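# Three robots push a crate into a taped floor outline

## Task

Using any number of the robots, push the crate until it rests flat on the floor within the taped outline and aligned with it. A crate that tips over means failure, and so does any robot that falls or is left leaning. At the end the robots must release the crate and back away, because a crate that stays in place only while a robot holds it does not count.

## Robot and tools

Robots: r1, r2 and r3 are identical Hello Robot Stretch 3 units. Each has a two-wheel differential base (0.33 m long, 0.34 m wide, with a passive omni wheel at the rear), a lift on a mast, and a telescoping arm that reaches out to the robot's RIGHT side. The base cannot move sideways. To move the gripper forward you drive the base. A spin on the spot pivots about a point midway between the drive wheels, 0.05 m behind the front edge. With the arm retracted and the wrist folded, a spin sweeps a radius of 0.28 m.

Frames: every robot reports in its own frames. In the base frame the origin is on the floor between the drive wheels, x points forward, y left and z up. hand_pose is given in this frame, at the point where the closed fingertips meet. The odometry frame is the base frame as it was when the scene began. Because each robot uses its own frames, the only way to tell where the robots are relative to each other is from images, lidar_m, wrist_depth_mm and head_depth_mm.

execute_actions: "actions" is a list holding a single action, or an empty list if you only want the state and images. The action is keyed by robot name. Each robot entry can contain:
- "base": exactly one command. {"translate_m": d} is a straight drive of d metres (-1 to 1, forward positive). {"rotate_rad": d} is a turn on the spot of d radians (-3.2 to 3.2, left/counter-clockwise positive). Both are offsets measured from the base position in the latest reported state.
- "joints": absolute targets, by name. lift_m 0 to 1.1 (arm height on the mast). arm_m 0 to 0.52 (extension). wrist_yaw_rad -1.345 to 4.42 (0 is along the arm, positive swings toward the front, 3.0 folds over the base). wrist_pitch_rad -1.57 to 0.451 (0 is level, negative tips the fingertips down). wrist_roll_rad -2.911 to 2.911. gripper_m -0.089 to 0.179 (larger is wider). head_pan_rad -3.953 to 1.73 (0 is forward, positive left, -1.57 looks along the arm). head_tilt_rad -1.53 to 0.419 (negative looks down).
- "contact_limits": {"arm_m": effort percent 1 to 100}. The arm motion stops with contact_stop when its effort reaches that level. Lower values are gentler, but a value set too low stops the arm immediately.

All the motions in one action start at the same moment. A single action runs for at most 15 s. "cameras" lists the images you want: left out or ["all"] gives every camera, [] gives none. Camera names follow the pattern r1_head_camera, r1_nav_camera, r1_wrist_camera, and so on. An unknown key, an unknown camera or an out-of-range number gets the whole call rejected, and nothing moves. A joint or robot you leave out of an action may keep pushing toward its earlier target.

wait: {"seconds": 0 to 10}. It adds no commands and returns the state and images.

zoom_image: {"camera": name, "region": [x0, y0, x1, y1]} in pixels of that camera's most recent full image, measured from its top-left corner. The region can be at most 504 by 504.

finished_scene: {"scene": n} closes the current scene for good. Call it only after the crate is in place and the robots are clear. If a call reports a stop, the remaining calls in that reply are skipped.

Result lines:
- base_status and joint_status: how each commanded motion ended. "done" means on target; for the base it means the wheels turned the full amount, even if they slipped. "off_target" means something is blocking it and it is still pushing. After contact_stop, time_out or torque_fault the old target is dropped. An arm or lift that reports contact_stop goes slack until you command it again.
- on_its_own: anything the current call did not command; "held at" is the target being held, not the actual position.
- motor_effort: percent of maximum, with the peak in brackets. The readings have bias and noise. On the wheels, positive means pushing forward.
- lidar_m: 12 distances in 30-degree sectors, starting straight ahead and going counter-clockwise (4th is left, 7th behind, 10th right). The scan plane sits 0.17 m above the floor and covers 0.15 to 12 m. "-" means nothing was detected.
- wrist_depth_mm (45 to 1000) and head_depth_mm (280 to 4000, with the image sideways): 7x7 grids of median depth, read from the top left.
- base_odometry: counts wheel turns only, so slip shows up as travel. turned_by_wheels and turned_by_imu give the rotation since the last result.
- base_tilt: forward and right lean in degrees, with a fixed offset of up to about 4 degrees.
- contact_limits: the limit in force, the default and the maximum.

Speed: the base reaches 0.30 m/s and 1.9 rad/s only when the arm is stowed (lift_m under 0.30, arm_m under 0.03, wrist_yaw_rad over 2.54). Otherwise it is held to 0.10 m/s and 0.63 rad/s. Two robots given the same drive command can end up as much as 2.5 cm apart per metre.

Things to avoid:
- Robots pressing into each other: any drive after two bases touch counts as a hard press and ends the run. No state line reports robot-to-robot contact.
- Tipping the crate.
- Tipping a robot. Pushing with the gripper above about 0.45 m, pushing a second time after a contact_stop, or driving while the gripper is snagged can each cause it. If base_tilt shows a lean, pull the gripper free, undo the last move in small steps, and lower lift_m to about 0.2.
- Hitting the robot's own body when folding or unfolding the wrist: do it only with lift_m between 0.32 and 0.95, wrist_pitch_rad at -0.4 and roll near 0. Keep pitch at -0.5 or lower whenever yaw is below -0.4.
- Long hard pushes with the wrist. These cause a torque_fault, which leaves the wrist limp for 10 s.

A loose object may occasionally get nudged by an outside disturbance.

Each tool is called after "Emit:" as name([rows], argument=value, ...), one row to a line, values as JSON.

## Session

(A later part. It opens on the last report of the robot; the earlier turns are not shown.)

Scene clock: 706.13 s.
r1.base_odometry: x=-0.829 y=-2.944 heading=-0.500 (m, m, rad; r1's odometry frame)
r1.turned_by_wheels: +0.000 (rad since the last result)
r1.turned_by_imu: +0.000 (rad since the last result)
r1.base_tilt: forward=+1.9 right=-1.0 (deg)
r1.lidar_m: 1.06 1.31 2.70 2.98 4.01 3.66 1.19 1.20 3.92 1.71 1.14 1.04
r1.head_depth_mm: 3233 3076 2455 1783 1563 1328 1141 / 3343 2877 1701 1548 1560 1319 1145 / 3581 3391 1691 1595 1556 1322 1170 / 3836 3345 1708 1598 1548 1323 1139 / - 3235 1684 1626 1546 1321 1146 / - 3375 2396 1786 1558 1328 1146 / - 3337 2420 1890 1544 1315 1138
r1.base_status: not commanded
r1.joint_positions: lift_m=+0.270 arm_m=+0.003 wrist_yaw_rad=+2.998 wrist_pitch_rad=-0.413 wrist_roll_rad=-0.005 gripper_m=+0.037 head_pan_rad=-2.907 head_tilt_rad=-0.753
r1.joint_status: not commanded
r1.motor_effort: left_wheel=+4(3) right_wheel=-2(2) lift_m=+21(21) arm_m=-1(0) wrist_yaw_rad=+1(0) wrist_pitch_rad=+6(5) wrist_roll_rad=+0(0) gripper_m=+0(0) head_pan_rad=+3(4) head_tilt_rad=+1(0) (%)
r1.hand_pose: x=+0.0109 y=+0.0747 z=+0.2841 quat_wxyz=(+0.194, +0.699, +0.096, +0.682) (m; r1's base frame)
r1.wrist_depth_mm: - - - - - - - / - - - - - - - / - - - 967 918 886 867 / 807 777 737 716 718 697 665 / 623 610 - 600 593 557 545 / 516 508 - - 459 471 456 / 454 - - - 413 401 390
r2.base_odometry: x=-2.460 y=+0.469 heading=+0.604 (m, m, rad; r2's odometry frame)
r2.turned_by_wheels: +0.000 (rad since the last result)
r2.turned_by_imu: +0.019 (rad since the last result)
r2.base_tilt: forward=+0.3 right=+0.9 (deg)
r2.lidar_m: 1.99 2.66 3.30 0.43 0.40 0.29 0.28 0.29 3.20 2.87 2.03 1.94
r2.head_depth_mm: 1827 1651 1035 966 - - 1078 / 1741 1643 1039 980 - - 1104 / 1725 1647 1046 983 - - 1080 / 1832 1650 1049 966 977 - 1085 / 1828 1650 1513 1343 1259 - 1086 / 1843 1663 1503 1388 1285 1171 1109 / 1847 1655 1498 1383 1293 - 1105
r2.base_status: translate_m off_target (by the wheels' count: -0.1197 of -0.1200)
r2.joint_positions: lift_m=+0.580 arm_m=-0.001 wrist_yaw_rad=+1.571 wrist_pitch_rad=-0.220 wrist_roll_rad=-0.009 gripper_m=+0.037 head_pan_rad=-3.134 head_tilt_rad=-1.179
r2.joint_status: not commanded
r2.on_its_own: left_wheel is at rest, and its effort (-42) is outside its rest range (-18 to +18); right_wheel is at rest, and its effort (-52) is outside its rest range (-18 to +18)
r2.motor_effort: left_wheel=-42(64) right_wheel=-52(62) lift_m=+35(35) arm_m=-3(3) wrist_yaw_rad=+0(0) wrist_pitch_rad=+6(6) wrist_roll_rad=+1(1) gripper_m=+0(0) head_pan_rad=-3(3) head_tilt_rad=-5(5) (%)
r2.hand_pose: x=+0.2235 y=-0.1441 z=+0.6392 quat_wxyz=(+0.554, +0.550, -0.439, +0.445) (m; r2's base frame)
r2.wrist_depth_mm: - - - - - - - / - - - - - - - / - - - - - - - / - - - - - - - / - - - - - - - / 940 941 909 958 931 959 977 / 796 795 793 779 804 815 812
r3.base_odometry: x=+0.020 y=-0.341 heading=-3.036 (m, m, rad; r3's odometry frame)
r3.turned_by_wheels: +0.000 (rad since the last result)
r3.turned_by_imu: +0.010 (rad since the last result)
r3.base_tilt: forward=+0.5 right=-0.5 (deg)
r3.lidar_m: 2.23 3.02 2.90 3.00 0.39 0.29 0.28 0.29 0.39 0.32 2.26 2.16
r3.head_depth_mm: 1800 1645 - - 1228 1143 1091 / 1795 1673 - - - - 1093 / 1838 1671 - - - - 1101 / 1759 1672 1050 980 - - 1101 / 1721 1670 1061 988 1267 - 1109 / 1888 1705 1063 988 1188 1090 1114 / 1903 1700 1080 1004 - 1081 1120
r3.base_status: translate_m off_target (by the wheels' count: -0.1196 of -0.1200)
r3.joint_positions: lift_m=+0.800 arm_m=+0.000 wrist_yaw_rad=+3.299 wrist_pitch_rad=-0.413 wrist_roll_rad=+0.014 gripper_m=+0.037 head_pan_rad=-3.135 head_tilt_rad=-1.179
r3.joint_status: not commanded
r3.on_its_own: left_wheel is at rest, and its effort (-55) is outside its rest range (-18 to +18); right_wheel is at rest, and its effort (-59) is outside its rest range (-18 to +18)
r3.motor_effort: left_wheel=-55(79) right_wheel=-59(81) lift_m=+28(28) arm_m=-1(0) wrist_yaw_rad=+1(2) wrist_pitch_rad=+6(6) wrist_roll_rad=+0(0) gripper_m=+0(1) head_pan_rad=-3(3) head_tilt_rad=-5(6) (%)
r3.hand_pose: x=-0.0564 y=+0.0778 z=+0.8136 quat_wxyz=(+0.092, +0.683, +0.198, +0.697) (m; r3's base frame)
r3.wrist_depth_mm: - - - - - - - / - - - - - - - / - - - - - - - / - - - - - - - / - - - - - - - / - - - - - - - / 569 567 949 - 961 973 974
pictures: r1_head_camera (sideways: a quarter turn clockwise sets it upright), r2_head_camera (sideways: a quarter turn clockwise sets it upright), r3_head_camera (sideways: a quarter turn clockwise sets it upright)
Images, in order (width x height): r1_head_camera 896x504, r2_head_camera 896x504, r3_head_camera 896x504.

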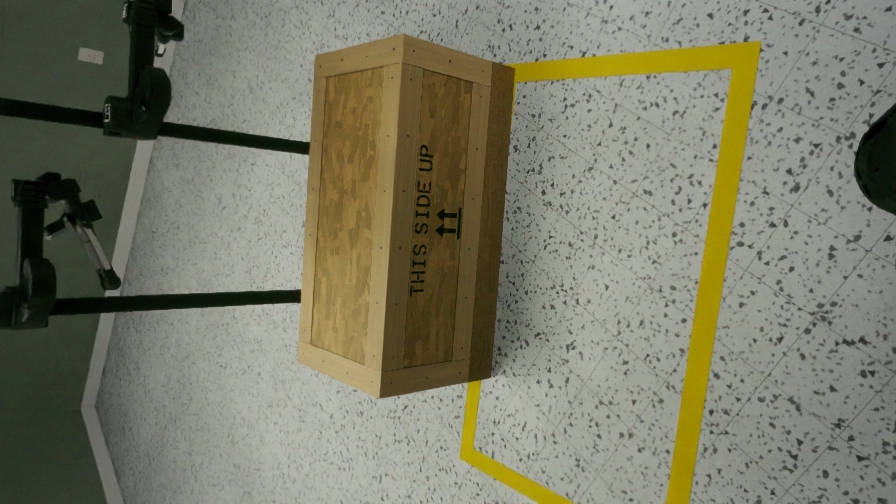

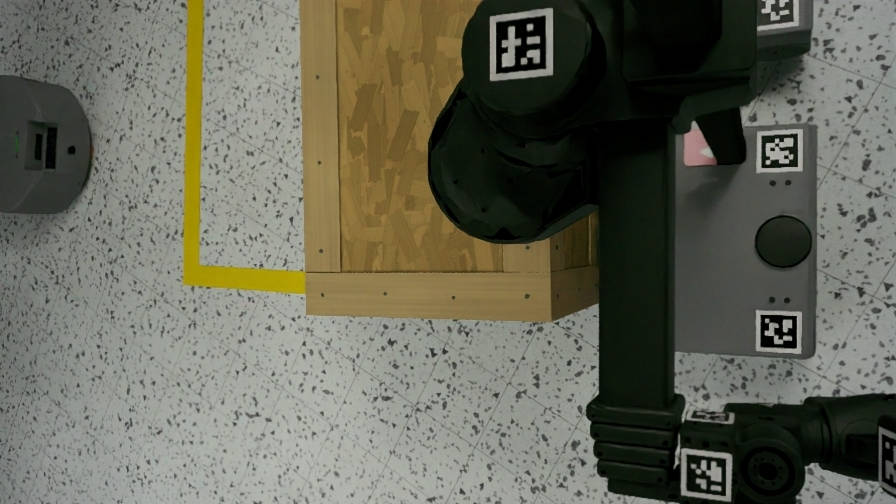

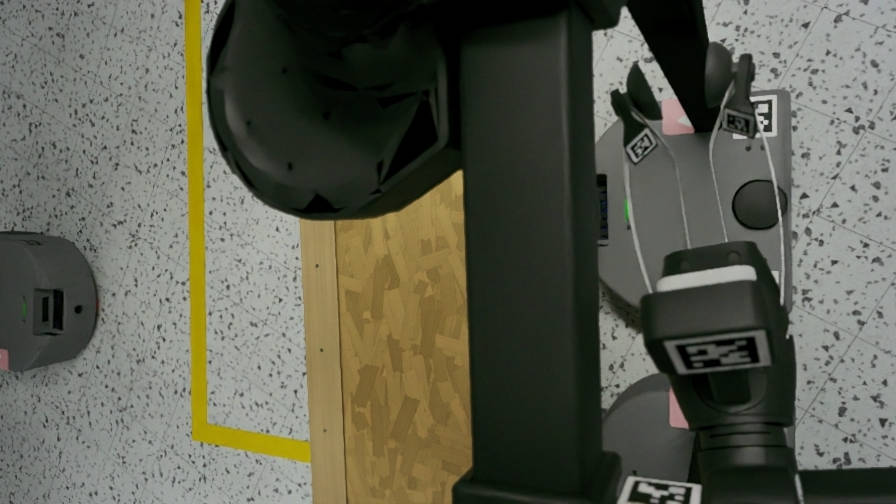

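Emit:
execute_actions([
  {"r3":{"base":{"rotate_rad":-0.55},"joints":{"lift_m":0.9,"wrist_yaw_rad":1.9,"wrist_pitch_rad":-0.3}},"r2":{"base":{"rotate_rad":-0.55}}},
], cameras=["r2_nav_camera","r1_head_camera"])

Emit:
execute_actions([
  {"r3":{"base":{"translate_m":0.24}},"r2":{"base":{"translate_m":0.24}}},
], cameras=[])

Emit:
execute_actions([
  {"r3":{"base":{"rotate_rad":0.345}},"r2":{"base":{"rotate_rad":0.345}}},
], cameras=["r2_nav_camera","r2_head_camera","r3_head_camera"])

Scene clock: 731.07 s.
r1.base_odometry: x=-0.829 y=-2.944 heading=-0.500 (m, m, rad; r1's odometry frame)
r1.turned_by_wheels: +0.000 (rad since the last result)
r1.turned_by_imu: +0.000 (rad since the last result)
r1.base_tilt: forward=+1.8 right=-1.0 (deg)
r1.lidar_m: 1.05 1.31 2.70 2.98 4.01 3.66 1.19 1.20 3.92 1.72 1.13 1.04
r1.head_depth_mm: 3243 2919 2440 1787 1566 1329 1148 / 3392 3037 1684 1555 1563 1316 1149 / 3617 3431 1693 1576 1567 1323 1167 / 3895 3367 1690 1594 1564 1315 1148 / - 3076 1702 1630 1551 1322 1143 / - 3383 2421 1771 1554 1322 1148 / - 3421 2416 1879 1556 1314 1141
r1.base_status: not commanded
r1.joint_positions: lift_m=+0.270 arm_m=+0.003 wrist_yaw_rad=+2.998 wrist_pitch_rad=-0.413 wrist_roll_rad=-0.005 gripper_m=+0.037 head_pan_rad=-2.907 head_tilt_rad=-0.753
r1.joint_status: not commanded
r1.motor_effort: left_wheel=+3(4) right_wheel=-2(2) lift_m=+21(21) arm_m=-1(1) wrist_yaw_rad=+1(2) wrist_pitch_rad=+6(6) wrist_roll_rad=+0(0) gripper_m=+0(0) head_pan_rad=+4(3) head_tilt_rad=+0(1) (%)
r1.hand_pose: x=+0.0109 y=+0.0747 z=+0.2841 quat_wxyz=(+0.194, +0.699, +0.096, +0.682) (m; r1's base frame)
r1.wrist_depth_mm: - - - - - - - / - - - - - - - / - - - 950 921 886 856 / 793 777 757 731 700 662 682 / 641 631 - 598 598 549 541 / 522 520 - - 467 467 451 / 453 - - - 410 400 402
r2.base_odometry: x=-2.460 y=+0.469 heading=+0.054 (m, m, rad; r2's odometry frame)
r2.turned_by_wheels: -0.550 (rad since the last result)
r2.turned_by_imu: -0.546 (rad since the last result)
r2.base_tilt: forward=+0.2 right=+1.0 (deg)
r2.lidar_m: 1.94 1.98 2.60 3.30 3.36 0.41 0.29 0.28 0.28 3.21 2.94 2.05
r2.head_depth_mm: 1818 1630 1039 1187 - - 1100 / 1808 1143 1044 988 - - 1100 / 1818 1651 1047 981 - - 1085 / 1838 1635 1050 963 1111 - 1087 / 1828 1661 1048 957 916 - 1092 / 1851 1659 1046 964 900 1181 1113 / 1718 1661 1511 964 1274 - 1100
r2.base_status: done
r2.joint_positions: lift_m=+0.580 arm_m=-0.001 wrist_yaw_rad=+1.571 wrist_pitch_rad=-0.220 wrist_roll_rad=-0.009 gripper_m=+0.037 head_pan_rad=-3.134 head_tilt_rad=-1.179
r2.joint_status: not commanded
r2.motor_effort: left_wheel=+3(28) right_wheel=-2(52) lift_m=+35(35) arm_m=-2(3) wrist_yaw_rad=+0(1) wrist_pitch_rad=+6(6) wrist_roll_rad=+1(1) gripper_m=-1(1) head_pan_rad=-3(3) head_tilt_rad=-5(5) (%)
r2.hand_pose: x=+0.2235 y=-0.1441 z=+0.6392 quat_wxyz=(+0.554, +0.550, -0.439, +0.445) (m; r2's base frame)
r2.wrist_depth_mm: - - - - - - - / - - - - - - - / - - - - - - - / - - - - - - - / - - - - - - - / 945 970 921 950 923 955 950 / 800 809 816 810 789 820 804
r3.base_odometry: x=+0.020 y=-0.341 heading=+2.697 (m, m, rad; r3's odometry frame)
r3.turned_by_wheels: -0.550 (rad since the last result)
r3.turned_by_imu: -0.543 (rad since the last result)
r3.base_tilt: forward=+0.4 right=-0.6 (deg)
r3.lidar_m: 2.16 2.22 2.96 2.90 2.98 2.72 0.29 0.28 0.29 0.39 0.29 2.27
r3.head_depth_mm: - - - - 1257 1148 1095 / - - - - 1261 - 1099 / 1892 - - - 1273 - 1095 / 1857 1673 1533 - 1059 - 1110 / 1855 1689 1548 - 947 1198 1108 / 1882 1701 1566 - 905 1165 986 / 1904 1705 1589 - 903 1044 1000
r3.base_status: done
r3.joint_positions: lift_m=+0.900 arm_m=+0.000 wrist_yaw_rad=+1.903 wrist_pitch_rad=-0.322 wrist_roll_rad=+0.014 gripper_m=+0.037 head_pan_rad=-3.135 head_tilt_rad=-1.179
r3.joint_status: all done
r3.motor_effort: left_wheel=+2(38) right_wheel=-3(63) lift_m=+28(29) arm_m=-1(1) wrist_yaw_rad=-3(1) wrist_pitch_rad=+11(14) wrist_roll_rad=+0(0) gripper_m=+0(0) head_pan_rad=-2(2) head_tilt_rad=-6(5) (%)
r3.hand_pose: x=+0.2012 y=-0.0679 z=+0.9345 quat_wxyz=(+0.496, +0.637, -0.316, +0.498) (m; r3's base frame)
r3.wrist_depth_mm: - - - - - - - / - - - - - - - / - - - - - - - / - - - - - - - / - - - - - - - / - - - - - - - / - - - - - - -
pictures: r1_head_camera (sideways: a quarter turn clockwise sets it upright), r2_nav_camera (sideways: a quarter turn counterclockwise sets it upright)
Images, in order (width x height): r1_head_camera 896x504, r2_nav_camera 672x504.

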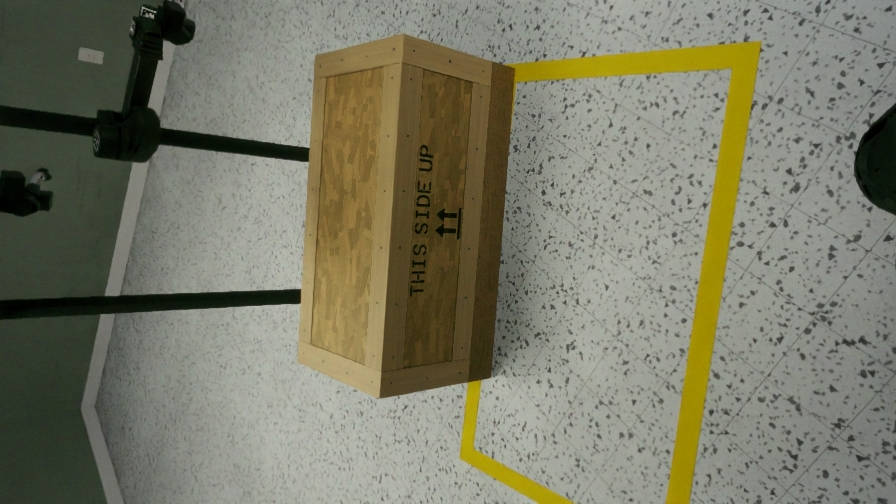

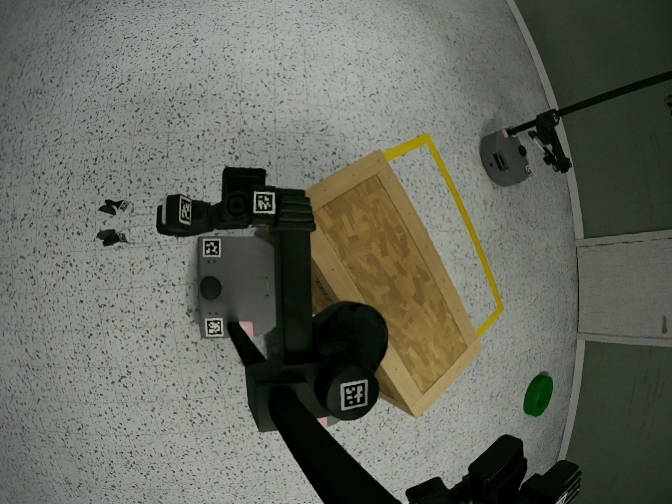

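Scene clock: 734.70 s.
r1.base_odometry: x=-0.829 y=-2.944 heading=-0.500 (m, m, rad; r1's odometry frame)
r1.turned_by_wheels: +0.000 (rad since the last result)
r1.turned_by_imu: +0.000 (rad since the last result)
r1.base_tilt: forward=+1.9 right=-1.0 (deg)
r1.lidar_m: 1.05 1.31 2.69 2.97 3.99 3.68 1.19 1.20 3.91 1.71 1.14 1.04
r1.head_depth_mm: 3166 3396 2352 1803 1560 1316 1141 / 3292 3210 1697 1562 1558 1319 1145 / 3686 3396 1694 1585 1557 1316 1166 / 3823 3190 1693 1594 1558 1319 1140 / - 3404 1702 1630 1560 1318 1144 / - 3392 2425 1780 1550 1314 1148 / - 3352 2402 1898 1552 1319 1142
r1.base_status: not commanded
r1.joint_positions: lift_m=+0.270 arm_m=+0.003 wrist_yaw_rad=+2.998 wrist_pitch_rad=-0.413 wrist_roll_rad=-0.005 gripper_m=+0.037 head_pan_rad=-2.907 head_tilt_rad=-0.753
r1.joint_status: not commanded
r1.motor_effort: left_wheel=+4(4) right_wheel=-3(2) lift_m=+21(21) arm_m=-1(1) wrist_yaw_rad=+1(0) wrist_pitch_rad=+5(5) wrist_roll_rad=+0(0) gripper_m=+0(0) head_pan_rad=+3(3) head_tilt_rad=+0(1) (%)
r1.hand_pose: x=+0.0109 y=+0.0747 z=+0.2841 quat_wxyz=(+0.194, +0.699, +0.096, +0.682) (m; r1's base frame)
r1.wrist_depth_mm: - - - - - - - / - - - - - - - / - - - 976 923 900 838 / 801 784 746 736 717 695 671 / 629 618 - 582 578 551 538 / 520 508 - - 468 466 452 / 452 - - - 416 396 395
r2.base_odometry: x=-2.220 y=+0.482 heading=+0.054 (m, m, rad; r2's odometry frame)
r2.turned_by_wheels: +0.000 (rad since the last result)
r2.turned_by_imu: +0.001 (rad since the last result)
r2.base_tilt: forward=+0.3 right=+1.0 (deg)
r2.lidar_m: 1.70 1.74 2.29 3.30 3.38 0.71 0.50 0.48 4.10 3.20 2.58 1.80
r2.head_depth_mm: 1817 1140 1365 1388 - - 1097 / 1830 1144 1177 1403 - - 1102 / 1830 1147 1074 1303 - - 1088 / 1820 1149 1051 1244 1284 - 1097 / 1842 1154 1049 1108 1291 - 1091 / 1845 1654 1058 1022 1286 1169 1113 / 1787 1648 1080 1392 1294 - 1101
r2.base_status: done
r2.joint_positions: lift_m=+0.580 arm_m=-0.001 wrist_yaw_rad=+1.571 wrist_pitch_rad=-0.220 wrist_roll_rad=-0.009 gripper_m=+0.037 head_pan_rad=-3.134 head_tilt_rad=-1.179
r2.joint_status: not commanded
r2.motor_effort: left_wheel=+2(8) right_wheel=-2(4) lift_m=+35(36) arm_m=-2(2) wrist_yaw_rad=+0(0) wrist_pitch_rad=+6(6) wrist_roll_rad=+1(1) gripper_m=+0(0) head_pan_rad=-4(4) head_tilt_rad=-4(4) (%)
r2.hand_pose: x=+0.2235 y=-0.1441 z=+0.6392 quat_wxyz=(+0.554, +0.550, -0.439, +0.445) (m; r2's base frame)
r2.wrist_depth_mm: - - - - - - - / - - - - - - - / - - - - - - - / - - - - - - - / - - - - - - - / 929 956 942 964 937 950 950 / 781 787 792 802 808 792 811
r3.base_odometry: x=-0.197 y=-0.237 heading=+2.697 (m, m, rad; r3's odometry frame)
r3.turned_by_wheels: +0.000 (rad since the last result)
r3.turned_by_imu: -0.001 (rad since the last result)
r3.base_tilt: forward=+0.4 right=-0.6 (deg)
r3.lidar_m: 1.92 1.97 2.63 2.91 2.98 2.97 0.50 0.48 0.50 3.60 0.30 2.02
r3.head_depth_mm: - - - - 1258 1149 1092 / - - - - 1263 - 1099 / 1903 - - - 1282 - 1106 / 1849 1177 1073 - 1298 - 1107 / 1858 1163 1082 - 1290 1198 1111 / 1876 1696 1094 - 1279 1211 983 / 1900 1709 1100 - 1203 1220 1001
r3.base_status: done
r3.joint_positions: lift_m=+0.900 arm_m=+0.000 wrist_yaw_rad=+1.903 wrist_pitch_rad=-0.322 wrist_roll_rad=+0.014 gripper_m=+0.037 head_pan_rad=-3.135 head_tilt_rad=-1.179
r3.joint_status: not commanded
r3.motor_effort: left_wheel=+2(7) right_wheel=-3(4) lift_m=+28(29) arm_m=+0(1) wrist_yaw_rad=-1(2) wrist_pitch_rad=+11(11) wrist_roll_rad=+0(0) gripper_m=+1(0) head_pan_rad=-2(2) head_tilt_rad=-5(4) (%)
r3.hand_pose: x=+0.2012 y=-0.0679 z=+0.9345 quat_wxyz=(+0.496, +0.637, -0.316, +0.498) (m; r3's base frame)
r3.wrist_depth_mm: - - - - - - - / - - - - - - - / - - - - - - - / - - - - - - - / - - - - - - - / - - - - - - - / - - - - - - -
pictures: none
No camera images: the call's "cameras" was empty. Leave "cameras" out to get every camera's image.

Scene clock: 736.20 s.
r1.base_odometry: x=-0.829 y=-2.944 heading=-0.500 (m, m, rad; r1's odometry frame)
r1.turned_by_wheels: +0.000 (rad since the last result)
r1.turned_by_imu: +0.000 (rad since the last result)
r1.base_tilt: forward=+1.8 right=-1.0 (deg)
r1.lidar_m: 1.05 1.31 2.69 2.98 4.03 3.68 1.19 1.20 3.92 1.71 1.13 1.04
r1.head_depth_mm: 3161 3395 2232 1796 1560 1315 1149 / 3430 3213 1704 1559 1546 1328 1143 / 3699 3374 1685 1580 1548 1323 1166 / 3873 3221 1685 1606 1554 1322 1139 / - 3429 1699 1615 1547 1319 1147 / - 3411 2410 1778 1552 1311 1142 / - 3421 2399 1896 1544 1311 1142
r1.base_status: not commanded
r1.joint_positions: lift_m=+0.270 arm_m=+0.003 wrist_yaw_rad=+2.998 wrist_pitch_rad=-0.413 wrist_roll_rad=-0.005 gripper_m=+0.037 head_pan_rad=-2.907 head_tilt_rad=-0.753
r1.joint_status: not commanded
r1.motor_effort: left_wheel=+4(4) right_wheel=-2(2) lift_m=+21(21) arm_m=-1(1) wrist_yaw_rad=+1(1) wrist_pitch_rad=+6(5) wrist_roll_rad=+0(0) gripper_m=+0(0) head_pan_rad=+2(3) head_tilt_rad=+0(0) (%)
r1.hand_pose: x=+0.0109 y=+0.0747 z=+0.2841 quat_wxyz=(+0.194, +0.699, +0.096, +0.682) (m; r1's base frame)
r1.wrist_depth_mm: - - - - - - - / - - - - - - - / - - - 964 924 880 859 / 808 791 747 738 695 705 669 / 637 607 - 582 599 560 549 / 520 519 - - 475 465 457 / 448 - - - 405 401 395
r2.base_odometry: x=-2.220 y=+0.482 heading=+0.399 (m, m, rad; r2's odometry frame)
r2.turned_by_wheels: +0.345 (rad since the last result)
r2.turned_by_imu: +0.342 (rad since the last result)
r2.base_tilt: forward=+0.2 right=+0.9 (deg)
r2.lidar_m: 1.70 2.00 3.31 0.44 0.45 0.54 0.48 3.58 3.20 3.29 1.95 1.70
r2.head_depth_mm: 1818 1143 1041 1228 - - 1096 / 1821 1144 1044 1122 - - 1102 / 1826 1143 1047 1031 - - 1086 / 1810 1654 1047 1079 1274 - 1096 / 1850 1669 1452 1371 1296 - 1086 / 1831 1647 1500 1388 1292 1175 1116 / 1842 1667 1515 1387 1290 - 1110
r2.base_status: done
r2.joint_positions: lift_m=+0.580 arm_m=-0.001 wrist_yaw_rad=+1.571 wrist_pitch_rad=-0.220 wrist_roll_rad=-0.009 gripper_m=+0.037 head_pan_rad=-3.134 head_tilt_rad=-1.179
r2.joint_status: not commanded
r2.motor_effort: left_wheel=-1(6) right_wheel=+2(7) lift_m=+35(36) arm_m=-2(2) wrist_yaw_rad=+0(1) wrist_pitch_rad=+6(6) wrist_roll_rad=+1(1) gripper_m=+1(0) head_pan_rad=-4(4) head_tilt_rad=-4(5) (%)
r2.hand_pose: x=+0.2235 y=-0.1441 z=+0.6392 quat_wxyz=(+0.554, +0.550, -0.439, +0.445) (m; r2's base frame)
r2.wrist_depth_mm: - - - - - - - / - - - - - - - / - - - - - - - / - - - - - - - / - - - - - - - / 949 946 944 979 935 936 949 / 799 797 804 793 801 792 804
r3.base_odometry: x=-0.197 y=-0.237 heading=+3.042 (m, m, rad; r3's odometry frame)
r3.turned_by_wheels: +0.345 (rad since the last result)
r3.turned_by_imu: +0.340 (rad since the last result)
r3.base_tilt: forward=+0.5 right=-0.6 (deg)
r3.lidar_m: 1.93 2.29 2.90 2.92 3.17 0.54 0.48 0.48 0.58 0.31 0.45 1.93
r3.head_depth_mm: - - - - 1257 1151 1095 / - - - - 1257 - 1097 / 1898 - - - 1283 - 1098 / 1833 1665 1072 - 1291 - 1107 / 1847 1674 1083 - 1285 1194 1116 / 1806 1695 1093 - 1297 1114 1096 / 1864 1713 1101 - 1295 1060 983
r3.base_status: done
r3.joint_positions: lift_m=+0.900 arm_m=+0.000 wrist_yaw_rad=+1.903 wrist_pitch_rad=-0.322 wrist_roll_rad=+0.014 gripper_m=+0.037 head_pan_rad=-3.135 head_tilt_rad=-1.179
r3.joint_status: not commanded
r3.motor_effort: left_wheel=-2(6) right_wheel=+3(8) lift_m=+29(29) arm_m=+0(0) wrist_yaw_rad=-2(3) wrist_pitch_rad=+11(11) wrist_roll_rad=+0(0) gripper_m=+0(1) head_pan_rad=-4(4) head_tilt_rad=-5(5) (%)
r3.hand_pose: x=+0.2012 y=-0.0679 z=+0.9345 quat_wxyz=(+0.496, +0.637, -0.316, +0.498) (m; r3's base frame)
r3.wrist_depth_mm: - - - - - - - / - - - - - - - / - - - - - - - / - - - - - - - / - - - - - - - / - - - - - - - / - - - - - - -
pictures: r2_head_camera (sideways: a quarter turn clockwise sets it upright), r2_nav_camera (sideways: a quarter turn counterclockwise sets it upright), r3_head_camera (sideways: a quarter turn clockwise sets it upright)
Images, in order (width x height): r2_head_camera 896x504, r2_nav_camera 672x504, r3_head_camera 896x504.

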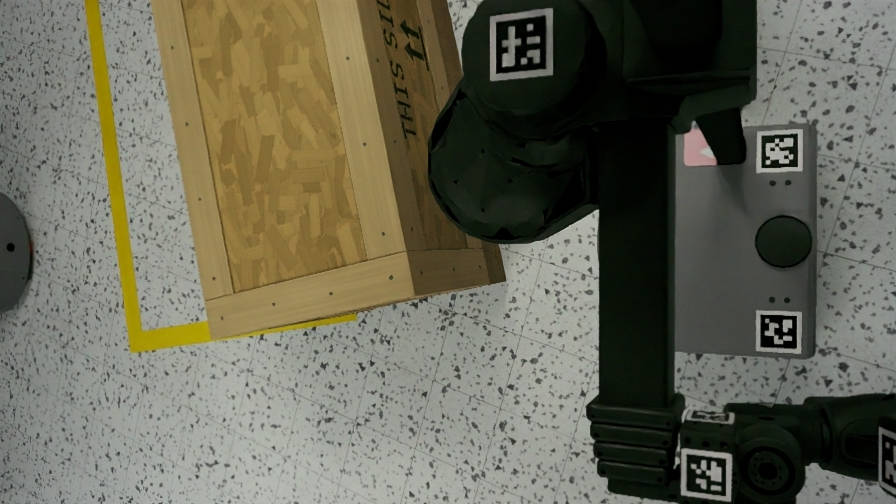

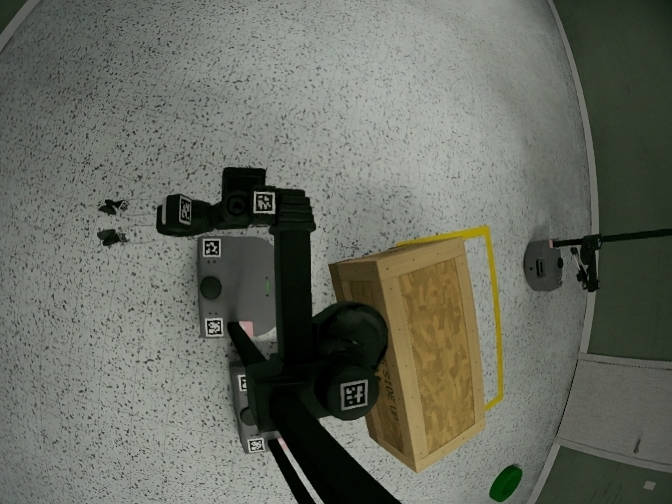

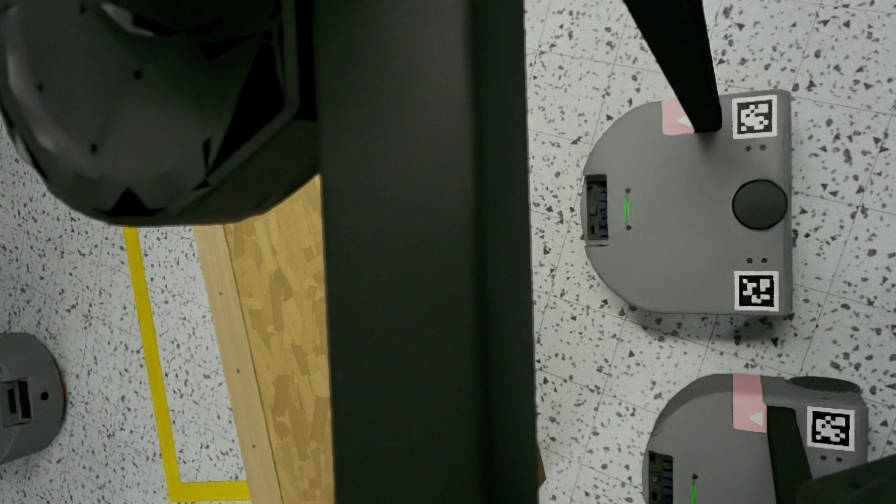

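Emit:
execute_actions([
  {"r3":{"base":{"translate_m":-0.205},"joints":{"wrist_yaw_rad":1.57,"wrist_pitch_rad":-0.2}},"r2":{"base":{"translate_m":-0.205}}},
], cameras=[])

Emit:
execute_actions([
  {"r3":{"base":{"translate_m":-0.13}},"r2":{"base":{"translate_m":-0.13}}},
], cameras=["r2_head_camera","r3_head_camera","r1_head_camera"])

Scene clock: 742.67 s.
r1.base_odometry: x=-0.829 y=-2.944 heading=-0.500 (m, m, rad; r1's odometry frame)
r1.turned_by_wheels: +0.000 (rad since the last result)
r1.turned_by_imu: +0.000 (rad since the last result)
r1.base_tilt: forward=+1.9 right=-1.0 (deg)
r1.lidar_m: 1.05 1.31 2.69 2.97 3.99 3.68 1.19 1.21 3.92 1.71 1.14 1.04
r1.head_depth_mm: 3269 3022 2459 1793 1565 1325 1143 / 3403 3066 1704 1554 1555 1316 1142 / 3630 3419 1703 1580 1576 1313 1169 / 3856 3027 1694 1589 1566 1326 1146 / - 3388 1699 1617 1553 1324 1140 / - 3397 2436 1778 1560 1317 1142 / - 3400 2425 1890 1547 1309 1135
r1.base_status: not commanded
r1.joint_positions: lift_m=+0.270 arm_m=+0.003 wrist_yaw_rad=+2.998 wrist_pitch_rad=-0.413 wrist_roll_rad=-0.005 gripper_m=+0.037 head_pan_rad=-2.907 head_tilt_rad=-0.753
r1.joint_status: not commanded
r1.motor_effort: left_wheel=+3(4) right_wheel=-2(2) lift_m=+21(21) arm_m=-1(1) wrist_yaw_rad=+1(0) wrist_pitch_rad=+6(6) wrist_roll_rad=+0(0) gripper_m=+0(0) head_pan_rad=+4(3) head_tilt_rad=+1(0) (%)
r1.hand_pose: x=+0.0109 y=+0.0747 z=+0.2841 quat_wxyz=(+0.194, +0.699, +0.096, +0.682) (m; r1's base frame)
r1.wrist_depth_mm: - - - - - - - / - - - - - - - / - - 983 984 930 907 843 / 822 776 765 736 701 684 663 / 642 617 - 584 584 544 528 / 528 512 - - 461 470 462 / 447 - - - 404 404 399
r2.base_odometry: x=-2.409 y=+0.403 heading=+0.399 (m, m, rad; r2's odometry frame)
r2.turned_by_wheels: +0.000 (rad since the last result)
r2.turned_by_imu: -0.003 (rad since the last result)
r2.base_tilt: forward=+0.2 right=+0.9 (deg)
r2.lidar_m: 1.90 2.22 3.36 0.43 0.44 0.32 0.28 0.28 3.13 3.67 2.17 1.90
r2.head_depth_mm: 1812 1632 1041 970 - - 1101 / 1829 1649 1040 974 - - 1098 / 1798 1649 1045 981 - - 1086 / 1733 1653 1038 967 998 - 1095 / 1783 1659 1473 1335 1273 - 1092 / 1832 1661 1496 1388 1291 1171 1118 / 1853 1652 1514 1384 1292 - 1106
r2.base_status: done
r2.joint_positions: lift_m=+0.580 arm_m=-0.001 wrist_yaw_rad=+1.571 wrist_pitch_rad=-0.220 wrist_roll_rad=-0.009 gripper_m=+0.037 head_pan_rad=-3.134 head_tilt_rad=-1.179
r2.joint_status: not commanded
r2.motor_effort: left_wheel=-2(7) right_wheel=+2(3) lift_m=+35(35) arm_m=-2(2) wrist_yaw_rad=-1(0) wrist_pitch_rad=+6(6) wrist_roll_rad=+1(1) gripper_m=+0(0) head_pan_rad=-3(4) head_tilt_rad=-4(5) (%)
r2.hand_pose: x=+0.2235 y=-0.1441 z=+0.6392 quat_wxyz=(+0.554, +0.550, -0.439, +0.445) (m; r2's base frame)
r2.wrist_depth_mm: - - - - - - - / - - - - - - - / - - - - - - - / - - - - - - - / - - - - - - - / 954 946 905 928 941 966 965 / 791 784 804 804 800 809 796
r3.base_odometry: x=+0.007 y=-0.258 heading=+3.042 (m, m, rad; r3's odometry frame)
r3.turned_by_wheels: +0.000 (rad since the last result)
r3.turned_by_imu: +0.000 (rad since the last result)
r3.base_tilt: forward=+0.4 right=-0.6 (deg)
r3.lidar_m: 2.12 2.53 2.97 2.97 2.97 0.32 0.28 0.28 0.34 0.30 0.45 2.12
r3.head_depth_mm: - - - - 1243 1146 1096 / - - - - 1236 - 1096 / 1880 - - - 1113 - 1097 / 1854 1662 1538 - 1022 - 1106 / 1825 1679 1565 - 1052 1202 1120 / 1696 1710 1574 - 973 1091 1082 / 1821 1705 1585 - 932 1061 986
r3.base_status: done
r3.joint_positions: lift_m=+0.900 arm_m=+0.000 wrist_yaw_rad=+1.573 wrist_pitch_rad=-0.224 wrist_roll_rad=+0.014 gripper_m=+0.037 head_pan_rad=-3.135 head_tilt_rad=-1.179
r3.joint_status: all done
r3.motor_effort: left_wheel=-1(9) right_wheel=+3(4) lift_m=+29(29) arm_m=-1(1) wrist_yaw_rad=-2(0) wrist_pitch_rad=+12(10) wrist_roll_rad=+0(0) gripper_m=+1(1) head_pan_rad=-2(3) head_tilt_rad=-4(5) (%)
r3.hand_pose: x=+0.2231 y=-0.1441 z=+0.9580 quat_wxyz=(+0.550, +0.556, -0.444, +0.438) (m; r3's base frame)
r3.wrist_depth_mm: - - - - - - - / - - - - - - - / - - - - - - - / - - - - - - - / - - - - - - - / - - - - - - - / - - - - - - -
pictures: none
No camera images: the call's "cameras" was empty. Leave "cameras" out to get every camera's image.

Scene clock: 746.37 s.
r1.base_odometry: x=-0.829 y=-2.944 heading=-0.500 (m, m, rad; r1's odometry frame)
r1.turned_by_wheels: +0.000 (rad since the last result)
r1.turned_by_imu: +0.000 (rad since the last result)
r1.base_tilt: forward=+1.9 right=-0.9 (deg)
r1.lidar_m: 1.05 1.31 2.70 2.97 3.99 3.66 1.09 1.11 3.93 1.72 1.14 1.04
r1.head_depth_mm: 3221 3069 2464 1742 1550 1329 1146 / 3351 3062 1811 1451 1571 1321 1141 / 3697 3420 2459 1466 1550 1314 1169 / 3812 3210 1888 1468 1543 1320 1146 / - 3410 1671 1485 1553 1314 1147 / - 3406 2394 1583 1551 1317 1144 / - 3325 2399 1894 1554 1315 1141
r1.base_status: not commanded
r1.joint_positions: lift_m=+0.270 arm_m=+0.003 wrist_yaw_rad=+2.998 wrist_pitch_rad=-0.413 wrist_roll_rad=-0.005 gripper_m=+0.037 head_pan_rad=-2.907 head_tilt_rad=-0.753
r1.joint_status: not commanded
r1.motor_effort: left_wheel=+3(3) right_wheel=-2(2) lift_m=+21(21) arm_m=-1(1) wrist_yaw_rad=+1(2) wrist_pitch_rad=+5(5) wrist_roll_rad=+0(0) gripper_m=+0(0) head_pan_rad=+3(3) head_tilt_rad=+0(0) (%)
r1.hand_pose: x=+0.0109 y=+0.0747 z=+0.2841 quat_wxyz=(+0.194, +0.699, +0.096, +0.682) (m; r1's base frame)
r1.wrist_depth_mm: - - - - - - - / - - - - - - - / - - - 937 945 889 858 / 792 788 758 730 709 685 674 / 635 609 - 587 597 556 544 / 522 516 - - 472 464 454 / 452 - - - 412 405 395
r2.base_odometry: x=-2.529 y=+0.352 heading=+0.399 (m, m, rad; r2's odometry frame)
r2.turned_by_wheels: +0.000 (rad since the last result)
r2.turned_by_imu: +0.063 (rad since the last result)
r2.base_tilt: forward=+0.2 right=+1.0 (deg)
r2.lidar_m: 2.02 2.46 3.40 0.43 0.46 0.30 0.27 0.28 3.08 3.52 2.22 2.00
r2.head_depth_mm: 1815 1649 1042 971 - - 1096 / 1813 1635 1042 982 - - 1101 / 1669 1651 1041 988 - - 1082 / 1685 1649 1044 970 976 - 1085 / 1849 1658 1484 1350 1275 - 1088 / 1843 1644 1514 1380 1294 1175 1111 / 1845 1655 1513 1388 1299 - 1109
r2.base_status: translate_m off_target (by the wheels' count: -0.1297 of -0.1300)
r2.joint_positions: lift_m=+0.580 arm_m=-0.001 wrist_yaw_rad=+1.571 wrist_pitch_rad=-0.220 wrist_roll_rad=-0.009 gripper_m=+0.037 head_pan_rad=-3.135 head_tilt_rad=-1.179
r2.joint_status: not commanded
r2.on_its_own: left_wheel is at rest, and its effort (-30) is outside its rest range (-18 to +18); right_wheel is at rest, and its effort (-50) is outside its rest range (-18 to +18)
r2.motor_effort: left_wheel=-30(85) right_wheel=-50(62) lift_m=+35(36) arm_m=-2(3) wrist_yaw_rad=-1(0) wrist_pitch_rad=+6(6) wrist_roll_rad=+1(1) gripper_m=+0(0) head_pan_rad=-4(3) head_tilt_rad=-5(4) (%)
r2.hand_pose: x=+0.2235 y=-0.1441 z=+0.6392 quat_wxyz=(+0.554, +0.550, -0.439, +0.445) (m; r2's base frame)
r2.wrist_depth_mm: - - - - - - - / - - - - - - - / - - - - - - - / - - - - - - - / - - - - - - - / 979 955 930 957 928 983 968 / 791 786 808 801 808 794 790
r3.base_odometry: x=+0.136 y=-0.271 heading=+3.041 (m, m, rad; r3's odometry frame)
r3.turned_by_wheels: +0.000 (rad since the last result)
r3.turned_by_imu: +0.059 (rad since the last result)
r3.base_tilt: forward=+0.4 right=-0.6 (deg)
r3.lidar_m: 2.23 2.75 2.99 3.02 2.78 0.30 0.28 0.28 0.35 0.31 2.44 2.22
r3.head_depth_mm: - - - - 1227 1142 1091 / - - - - 1221 - 1100 / 1892 - - - 1061 - 1098 / 1859 1667 1538 - 1005 - 1108 / 1698 1689 1553 - 1069 1201 1120 / 1672 1695 1573 - 1040 1091 1107 / 1876 1714 1582 - 1008 1063 1018
r3.base_status: translate_m off_target (by the wheels' count: -0.1297 of -0.1300)
r3.joint_positions: lift_m=+0.900 arm_m=+0.000 wrist_yaw_rad=+1.572 wrist_pitch_rad=-0.223 wrist_roll_rad=+0.014 gripper_m=+0.037 head_pan_rad=-3.135 head_tilt_rad=-1.179
r3.joint_status: not commanded
r3.on_its_own: left_wheel is at rest, and its effort (-57) is outside its rest range (-18 to +18); right_wheel is at rest, and its effort (-51) is outside its rest range (-18 to +18)
r3.motor_effort: left_wheel=-57(91) right_wheel=-51(80) lift_m=+28(28) arm_m=-1(1) wrist_yaw_rad=+0(2) wrist_pitch_rad=+11(12) wrist_roll_rad=+0(0) gripper_m=+0(0) head_pan_rad=-3(2) head_tilt_rad=-4(5) (%)
r3.hand_pose: x=+0.2232 y=-0.1443 z=+0.9584 quat_wxyz=(+0.550, +0.556, -0.444, +0.438) (m; r3's base frame)
r3.wrist_depth_mm: - - - - - - - / - - - - - - - / - - - - - - - / - - - - - - - / - - - - - - - / - - - - - - - / - - - - - - -
pictures: r1_head_camera (sideways: a quarter turn clockwise sets it upright), r2_head_camera (sideways: a quarter turn clockwise sets it upright), r3_head_camera (sideways: a quarter turn clockwise sets it upright)
Images, in order (width x height): r1_head_camera 896x504, r2_head_camera 896x504, r3_head_camera 896x504.

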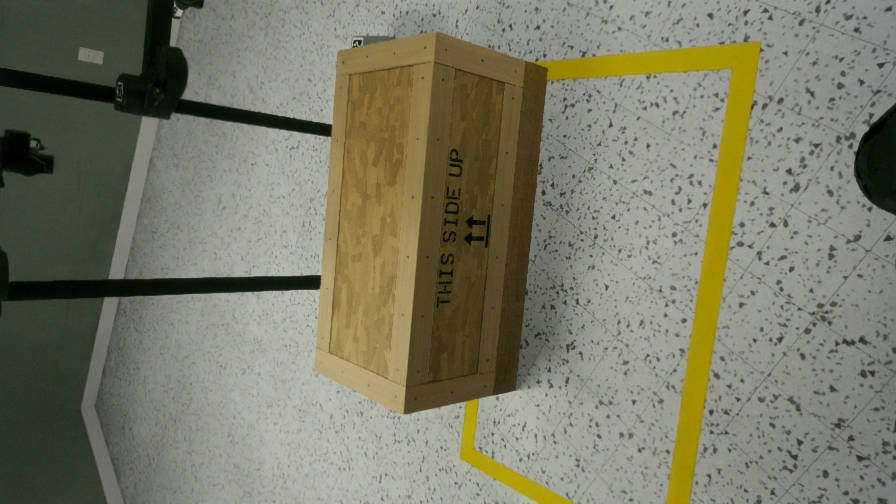

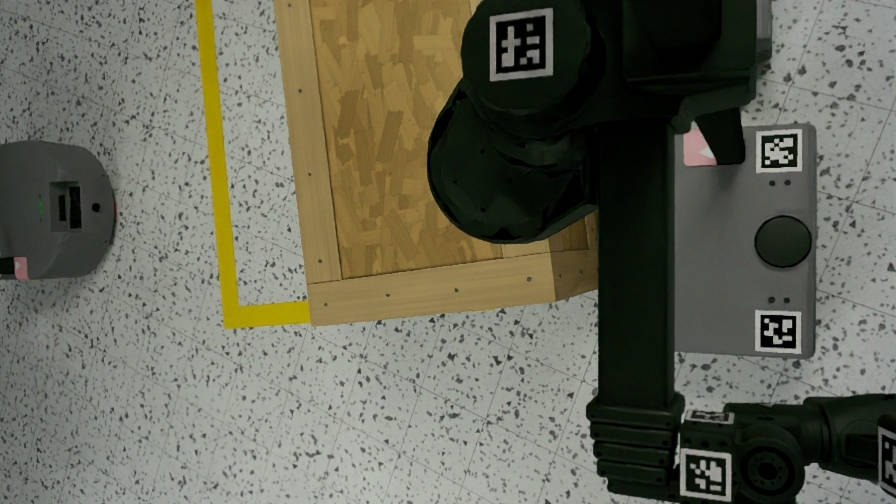

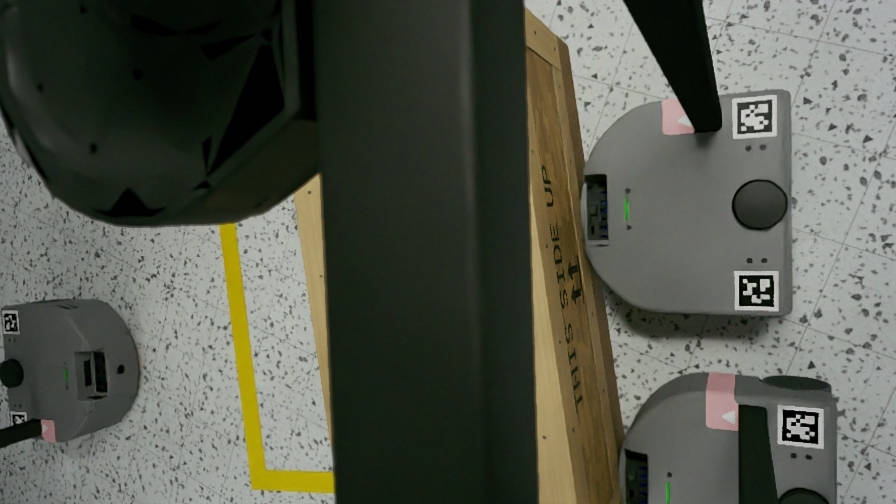

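Emit:
execute_actions([
  {"r1":{"base":{"rotate_rad":0.658}},"r3":{"base":{"translate_m":0.07}}},
], cameras=[])

Emit:
execute_actions([
  {"r1":{"base":{"translate_m":-0.828},"joints":{"head_pan_rad":-3.14,"head_tilt_rad":-1.19}},"r3":{"base":{"rotate_rad":-0.17}}},
], cameras=[])

Emit:
execute_actions([
  {"r1":{"base":{"rotate_rad":-0.67},"joints":{"lift_m":0.55}}},
], cameras=["r1_head_camera"])

Scene clock: 768.87 s.
r1.base_odometry: x=-0.829 y=-2.944 heading=+0.158 (m, m, rad; r1's odometry frame)
r1.turned_by_wheels: +0.658 (rad since the last result)
r1.turned_by_imu: +0.658 (rad since the last result)
r1.base_tilt: forward=+1.9 right=-1.0 (deg)
r1.lidar_m: 1.46 3.93 2.98 3.83 1.12 1.09 1.14 3.91 1.47 1.09 1.04 1.08
r1.head_depth_mm: - 3399 2461 1425 1517 1319 1153 / 3909 3425 2442 1912 1581 1322 1147 / 3717 3415 2442 1894 1554 1313 1166 / 3682 3399 2441 1902 1553 1315 1154 / 3547 3378 2410 1882 1559 1321 1140 / 3393 3364 2447 1888 1544 1308 1143 / 3286 3347 2413 1892 1551 1309 1141
r1.base_status: done
r1.joint_positions: lift_m=+0.270 arm_m=+0.003 wrist_yaw_rad=+2.998 wrist_pitch_rad=-0.413 wrist_roll_rad=-0.005 gripper_m=+0.037 head_pan_rad=-2.907 head_tilt_rad=-0.753
r1.joint_status: not commanded
r1.motor_effort: left_wheel=-2(11) right_wheel=+2(9) lift_m=+21(21) arm_m=-1(1) wrist_yaw_rad=+1(2) wrist_pitch_rad=+6(6) wrist_roll_rad=+0(0) gripper_m=+0(0) head_pan_rad=+3(3) head_tilt_rad=+1(0) (%)
r1.hand_pose: x=+0.0109 y=+0.0747 z=+0.2841 quat_wxyz=(+0.194, +0.699, +0.096, +0.682) (m; r1's base frame)
r1.wrist_depth_mm: - - - - - - - / - - - - - - - / - - - 955 934 872 873 / 815 786 753 731 703 663 670 / 628 617 - 579 599 549 525 / 525 513 - - 471 480 458 / 455 - - - 416 404 394
r2.base_odometry: x=-2.529 y=+0.352 heading=+0.399 (m, m, rad; r2's odometry frame)
r2.turned_by_wheels: +0.000 (rad since the last result)
r2.turned_by_imu: -0.001 (rad since the last result)
r2.base_tilt: forward=+0.2 right=+0.9 (deg)
r2.lidar_m: 2.01 2.45 3.40 0.43 0.46 0.30 0.27 0.28 3.08 3.53 2.22 2.01
r2.head_depth_mm: 1824 1641 1039 965 - - 1078 / 1760 1648 1041 979 - - 1098 / 1674 1643 1049 981 - - 1089 / 1744 1651 1045 965 975 - 1090 / 1834 1648 1483 1353 1280 - 1091 / 1852 1653 1507 1387 1292 1175 1114 / 1840 1662 1521 1388 1297 - 1109
r2.base_status: not commanded
r2.joint_positions: lift_m=+0.580 arm_m=-0.001 wrist_yaw_rad=+1.571 wrist_pitch_rad=-0.220 wrist_roll_rad=-0.009 gripper_m=+0.037 head_pan_rad=-3.135 head_tilt_rad=-1.179
r2.joint_status: not commanded
r2.on_its_own: left_wheel is at rest, and its effort (-29) is outside its rest range (-18 to +18); right_wheel is at rest, and its effort (-50) is outside its rest range (-18 to +18)
r2.motor_effort: left_wheel=-29(29) right_wheel=-50(51) lift_m=+35(35) arm_m=-2(3) wrist_yaw_rad=+0(0) wrist_pitch_rad=+6(6) wrist_roll_rad=+1(1) gripper_m=+0(0) head_pan_rad=-3(3) head_tilt_rad=-5(5) (%)
r2.hand_pose: x=+0.2235 y=-0.1441 z=+0.6392 quat_wxyz=(+0.554, +0.550, -0.439, +0.445) (m; r2's base frame)
r2.wrist_depth_mm: - - - - - - - / - - - - - - - / - - - - - - - / - - - - - - - / - - - - - - - / 952 950 916 976 936 974 979 / 794 787 807 785 801 813 818
r3.base_odometry: x=+0.066 y=-0.264 heading=+3.041 (m, m, rad; r3's odometry frame)
r3.turned_by_wheels: +0.000 (rad since the last result)
r3.turned_by_imu: -0.001 (rad since the last result)
r3.base_tilt: forward=+0.4 right=-0.5 (deg)
r3.lidar_m: 2.17 2.67 2.97 2.99 2.85 0.37 0.35 0.35 0.32 0.32 2.37 2.16
r3.head_depth_mm: - - - - 1249 1145 1093 / - - - - 1258 - 1096 / 1888 - - - 1275 - 1103 / 1823 1657 1070 - 1266 - 1107 / 1712 1675 1081 - 1262 1201 1114 / 1720 1690 1333 - 1156 1078 1113 / 1911 1715 1586 - 1113 1039 1125
r3.base_status: done
r3.joint_positions: lift_m=+0.900 arm_m=+0.000 wrist_yaw_rad=+1.572 wrist_pitch_rad=-0.223 wrist_roll_rad=+0.014 gripper_m=+0.037 head_pan_rad=-3.135 head_tilt_rad=-1.179
r3.joint_status: not commanded
r3.motor_effort: left_wheel=+0(46) right_wheel=+0(45) lift_m=+28(28) arm_m=+0(1) wrist_yaw_rad=-1(1) wrist_pitch_rad=+11(11) wrist_roll_rad=+0(0) gripper_m=+0(1) head_pan_rad=-3(3) head_tilt_rad=-4(6) (%)
r3.hand_pose: x=+0.2232 y=-0.1443 z=+0.9584 quat_wxyz=(+0.550, +0.556, -0.444, +0.438) (m; r3's base frame)
r3.wrist_depth_mm: - - - - - - - / - - - - - - - / - - - - - - - / - - - - - - - / - - - - - - - / - - - - - - - / - - - - - - -
pictures: none
No camera images: the call's "cameras" was empty. Leave "cameras" out to get every camera's image.

Scene clock: 773.40 s.
r1.base_odometry: x=-1.647 y=-3.074 heading=+0.158 (m, m, rad; r1's odometry frame)
r1.turned_by_wheels: +0.000 (rad since the last result)
r1.turned_by_imu: +0.001 (rad since the last result)
r1.base_tilt: forward=+1.9 right=-1.0 (deg)
r1.lidar_m: 2.05 5.43 3.43 0.54 0.40 0.39 3.37 3.22 2.10 1.50 1.43 1.51
r1.head_depth_mm: 1857 1678 1059 967 939 1175 1109 / 1883 1685 1522 966 1146 1158 1112 / 1880 1685 1520 1383 - - 1103 / 1861 1677 1501 1380 - - 1104 / 1825 1671 1505 1382 1304 - 1099 / 1845 1664 1498 1376 1271 - 1088 / 1837 1647 1515 1374 1266 1176 1097
r1.base_status: done
r1.joint_positions: lift_m=+0.270 arm_m=+0.003 wrist_yaw_rad=+2.998 wrist_pitch_rad=-0.413 wrist_roll_rad=-0.005 gripper_m=+0.037 head_pan_rad=-3.133 head_tilt_rad=-1.176
r1.joint_status: all done
r1.motor_effort: left_wheel=-2(14) right_wheel=+3(6) lift_m=+21(21) arm_m=-1(1) wrist_yaw_rad=+0(2) wrist_pitch_rad=+6(6) wrist_roll_rad=+0(0) gripper_m=+1(0) head_pan_rad=-2(14) head_tilt_rad=-5(24) (%)
r1.hand_pose: x=+0.0109 y=+0.0747 z=+0.2841 quat_wxyz=(+0.194, +0.699, +0.096, +0.682) (m; r1's base frame)
r1.wrist_depth_mm: 343 - 584 - - - - / 342 - 639 - - - - / 350 405 704 938 926 915 867 / 353 436 703 731 714 681 675 / 364 463 - 575 585 556 540 / 371 476 - - 465 467 460 / 380 - - - 403 406 398
r2.base_odometry: x=-2.529 y=+0.352 heading=+0.399 (m, m, rad; r2's odometry frame)
r2.turned_by_wheels: +0.000 (rad since the last result)
r2.turned_by_imu: -0.001 (rad since the last result)
r2.base_tilt: forward=+0.2 right=+0.9 (deg)
r2.lidar_m: 2.02 2.46 3.40 0.43 0.46 0.30 0.27 0.28 3.09 3.54 2.23 2.01
r2.head_depth_mm: 1828 1644 1038 968 - - 1082 / 1824 1645 1041 975 - - 1101 / 1835 1659 1047 981 - - 1090 / 1822 1650 1047 968 969 - 1088 / 1839 1653 1478 1340 1283 - 1091 / 1845 1651 1506 1378 1294 1181 1111 / 1843 1673 1514 1386 1292 - 1097
r2.base_status: not commanded
r2.joint_positions: lift_m=+0.580 arm_m=-0.001 wrist_yaw_rad=+1.571 wrist_pitch_rad=-0.220 wrist_roll_rad=-0.009 gripper_m=+0.037 head_pan_rad=-3.135 head_tilt_rad=-1.179
r2.joint_status: not commanded
r2.on_its_own: left_wheel is at rest, and its effort (-29) is outside its rest range (-18 to +18); right_wheel is at rest, and its effort (-50) is outside its rest range (-18 to +18)
r2.motor_effort: left_wheel=-29(29) right_wheel=-50(50) lift_m=+35(35) arm_m=-2(3) wrist_yaw_rad=+0(0) wrist_pitch_rad=+6(6) wrist_roll_rad=+1(1) gripper_m=+0(0) head_pan_rad=-3(3) head_tilt_rad=-5(4) (%)
r2.hand_pose: x=+0.2235 y=-0.1441 z=+0.6392 quat_wxyz=(+0.554, +0.550, -0.439, +0.445) (m; r2's base frame)
r2.wrist_depth_mm: - - - - - - - / - - - - - - - / - - - - - - - / - - - - - - - / - - - - - - - / 965 945 916 958 906 954 964 / 769 805 794 810 808 814 801
r3.base_odometry: x=+0.066 y=-0.264 heading=+2.872 (m, m, rad; r3's odometry frame)
r3.turned_by_wheels: -0.170 (rad since the last result)
r3.turned_by_imu: -0.168 (rad since the last result)
r3.base_tilt: forward=+0.4 right=-0.6 (deg)
r3.lidar_m: 2.16 2.42 2.98 2.98 3.13 0.41 0.35 0.35 0.39 0.32 2.62 2.17
r3.head_depth_mm: - - - - 1255 1147 1093 / - - - - 1263 - 1099 / 1157 - - - 1289 - 1102 / 1071 1408 1076 - 1271 - 1100 / 1839 1679 1080 - 1243 1200 1120 / 1886 1697 1573 - 1136 1125 1103 / 1902 1709 1589 - 1030 1059 1023
r3.base_status: done
r3.joint_positions: lift_m=+0.900 arm_m=+0.000 wrist_yaw_rad=+1.572 wrist_pitch_rad=-0.223 wrist_roll_rad=+0.014 gripper_m=+0.037 head_pan_rad=-3.135 head_tilt_rad=-1.179
r3.joint_status: not commanded
r3.motor_effort: left_wheel=+3(8) right_wheel=-3(7) lift_m=+28(28) arm_m=-1(1) wrist_yaw_rad=-2(1) wrist_pitch_rad=+11(11) wrist_roll_rad=+0(0) gripper_m=+0(2) head_pan_rad=-4(2) head_tilt_rad=-5(5) (%)
r3.hand_pose: x=+0.2232 y=-0.1443 z=+0.9584 quat_wxyz=(+0.550, +0.556, -0.444, +0.438) (m; r3's base frame)
r3.wrist_depth_mm: - - - - - - - / - - - - - - - / - - - - - - - / - - - - - - - / - - - - - - - / - - - - - - - / - - - - - - -
pictures: none
No camera images: the call's "cameras" was empty. Leave "cameras" out to get every camera's image.

Scene clock: 776.77 s.
r1.base_odometry: x=-1.647 y=-3.074 heading=-0.512 (m, m, rad; r1's odometry frame)
r1.turned_by_wheels: -0.670 (rad since the last result)
r1.turned_by_imu: -0.671 (rad since the last result)
r1.base_tilt: forward=+1.8 right=-1.0 (deg)
r1.lidar_m: 1.47 1.82 3.66 3.43 0.63 0.42 0.39 0.40 3.21 2.48 1.58 1.43
r1.head_depth_mm: 1885 1447 1062 1063 1298 1160 1111 / 1874 1683 1054 1001 - 1159 1101 / 1870 1457 1050 986 - - 1102 / 1821 1458 1042 982 - - 1095 / 1848 1673 1064 1010 1300 - 1095 / 1854 1661 1507 1368 1298 1183 1090 / 1839 1665 1494 1372 1277 - 1075
r1.base_status: done
r1.joint_positions: lift_m=+0.550 arm_m=+0.003 wrist_yaw_rad=+2.998 wrist_pitch_rad=-0.413 wrist_roll_rad=-0.005 gripper_m=+0.037 head_pan_rad=-3.134 head_tilt_rad=-1.176
r1.joint_status: all done
r1.motor_effort: left_wheel=+4(14) right_wheel=-2(9) lift_m=+39(39) arm_m=-1(1) wrist_yaw_rad=+2(1) wrist_pitch_rad=+6(5) wrist_roll_rad=+0(0) gripper_m=+0(0) head_pan_rad=-1(2) head_tilt_rad=-5(6) (%)
r1.hand_pose: x=+0.0109 y=+0.0747 z=+0.5634 quat_wxyz=(+0.194, +0.699, +0.096, +0.682) (m; r1's base frame)
r1.wrist_depth_mm: - - - - - - - / - - - - - - - / - - - - - - - / 617 870 - - - - - / 540 871 - 998 994 930 945 / 532 812 - 819 777 795 784 / 511 723 - 709 703 700 667
r2.base_odometry: x=-2.529 y=+0.352 heading=+0.399 (m, m, rad; r2's odometry frame)
r2.turned_by_wheels: +0.000 (rad since the last result)
r2.turned_by_imu: -0.001 (rad since the last result)
r2.base_tilt: forward=+0.2 right=+0.9 (deg)
r2.lidar_m: 2.02 2.46 3.40 0.43 0.46 0.30 0.27 0.28 3.09 3.52 2.23 2.00
r2.head_depth_mm: 1816 1541 1045 963 - - 1080 / 1823 1644 1044 981 - - 1096 / 1836 1650 1042 982 - - 1091 / 1841 1647 1042 966 975 - 1091 / 1838 1654 1483 1354 1273 - 1091 / 1849 1655 1508 1383 1296 1175 1111 / 1853 1655 1506 1378 1292 - 1103
r2.base_status: not commanded
r2.joint_positions: lift_m=+0.580 arm_m=-0.001 wrist_yaw_rad=+1.571 wrist_pitch_rad=-0.220 wrist_roll_rad=-0.009 gripper_m=+0.037 head_pan_rad=-3.135 head_tilt_rad=-1.179
r2.joint_status: not commanded
r2.on_its_own: left_wheel is at rest, and its effort (-29) is outside its rest range (-18 to +18); right_wheel is at rest, and its effort (-50) is outside its rest range (-18 to +18)
r2.motor_effort: left_wheel=-29(29) right_wheel=-50(49) lift_m=+35(35) arm_m=-2(3) wrist_yaw_rad=+0(0) wrist_pitch_rad=+6(6) wrist_roll_rad=+1(1) gripper_m=+0(1) head_pan_rad=-3(4) head_tilt_rad=-4(4) (%)
r2.hand_pose: x=+0.2235 y=-0.1441 z=+0.6392 quat_wxyz=(+0.554, +0.550, -0.439, +0.445) (m; r2's base frame)
r2.wrist_depth_mm: - - - - - - - / - - - - - - - / - - - - - - - / - - - - - - - / - - - - - - - / 966 961 913 929 947 977 965 / 788 797 808 798 799 810 799
r3.base_odometry: x=+0.066 y=-0.264 heading=+2.872 (m, m, rad; r3's odometry frame)
r3.turned_by_wheels: +0.000 (rad since the last result)
r3.turned_by_imu: -0.001 (rad since the last result)
r3.base_tilt: forward=+0.4 right=-0.6 (deg)
r3.lidar_m: 2.16 2.42 2.98 2.98 3.12 0.41 0.35 0.35 0.39 0.32 2.61 2.17
r3.head_depth_mm: - - - - 1254 1150 1095 / - - - - 1266 - 1096 / 1895 - - - 1286 - 1104 / 1850 1460 1071 - 1272 - 1101 / 1818 1627 1077 - 1246 1199 1118 / 1874 1685 1562 - 1136 1120 1101 / 1909 1713 1581 - 1030 1060 1023
r3.base_status: not commanded
r3.joint_positions: lift_m=+0.900 arm_m=+0.000 wrist_yaw_rad=+1.572 wrist_pitch_rad=-0.223 wrist_roll_rad=+0.014 gripper_m=+0.037 head_pan_rad=-3.135 head_tilt_rad=-1.179
r3.joint_status: not commanded
r3.motor_effort: left_wheel=+3(3) right_wheel=-4(4) lift_m=+28(28) arm_m=-1(1) wrist_yaw_rad=-2(1) wrist_pitch_rad=+11(11) wrist_roll_rad=+0(0) gripper_m=+1(0) head_pan_rad=-3(4) head_tilt_rad=-5(4) (%)
r3.hand_pose: x=+0.2232 y=-0.1443 z=+0.9584 quat_wxyz=(+0.550, +0.556, -0.444, +0.438) (m; r3's base frame)
r3.wrist_depth_mm: - - - - - - - / - - - - - - - / - - - - - - - / - - - - - - - / - - - - - - - / - - - - - - - / - - - - - - -
pictures: r1_head_camera (sideways: a quarter turn clockwise sets it upright)
Images, in order (width x height): r1_head_camera 896x504.

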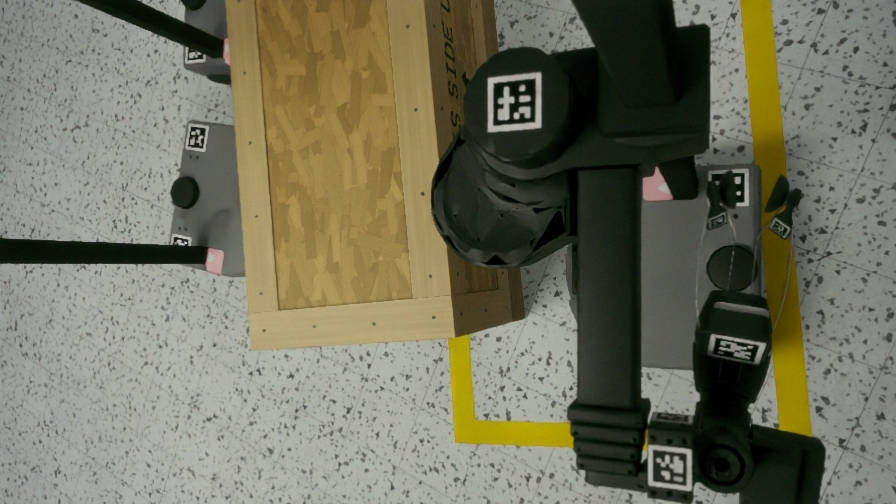

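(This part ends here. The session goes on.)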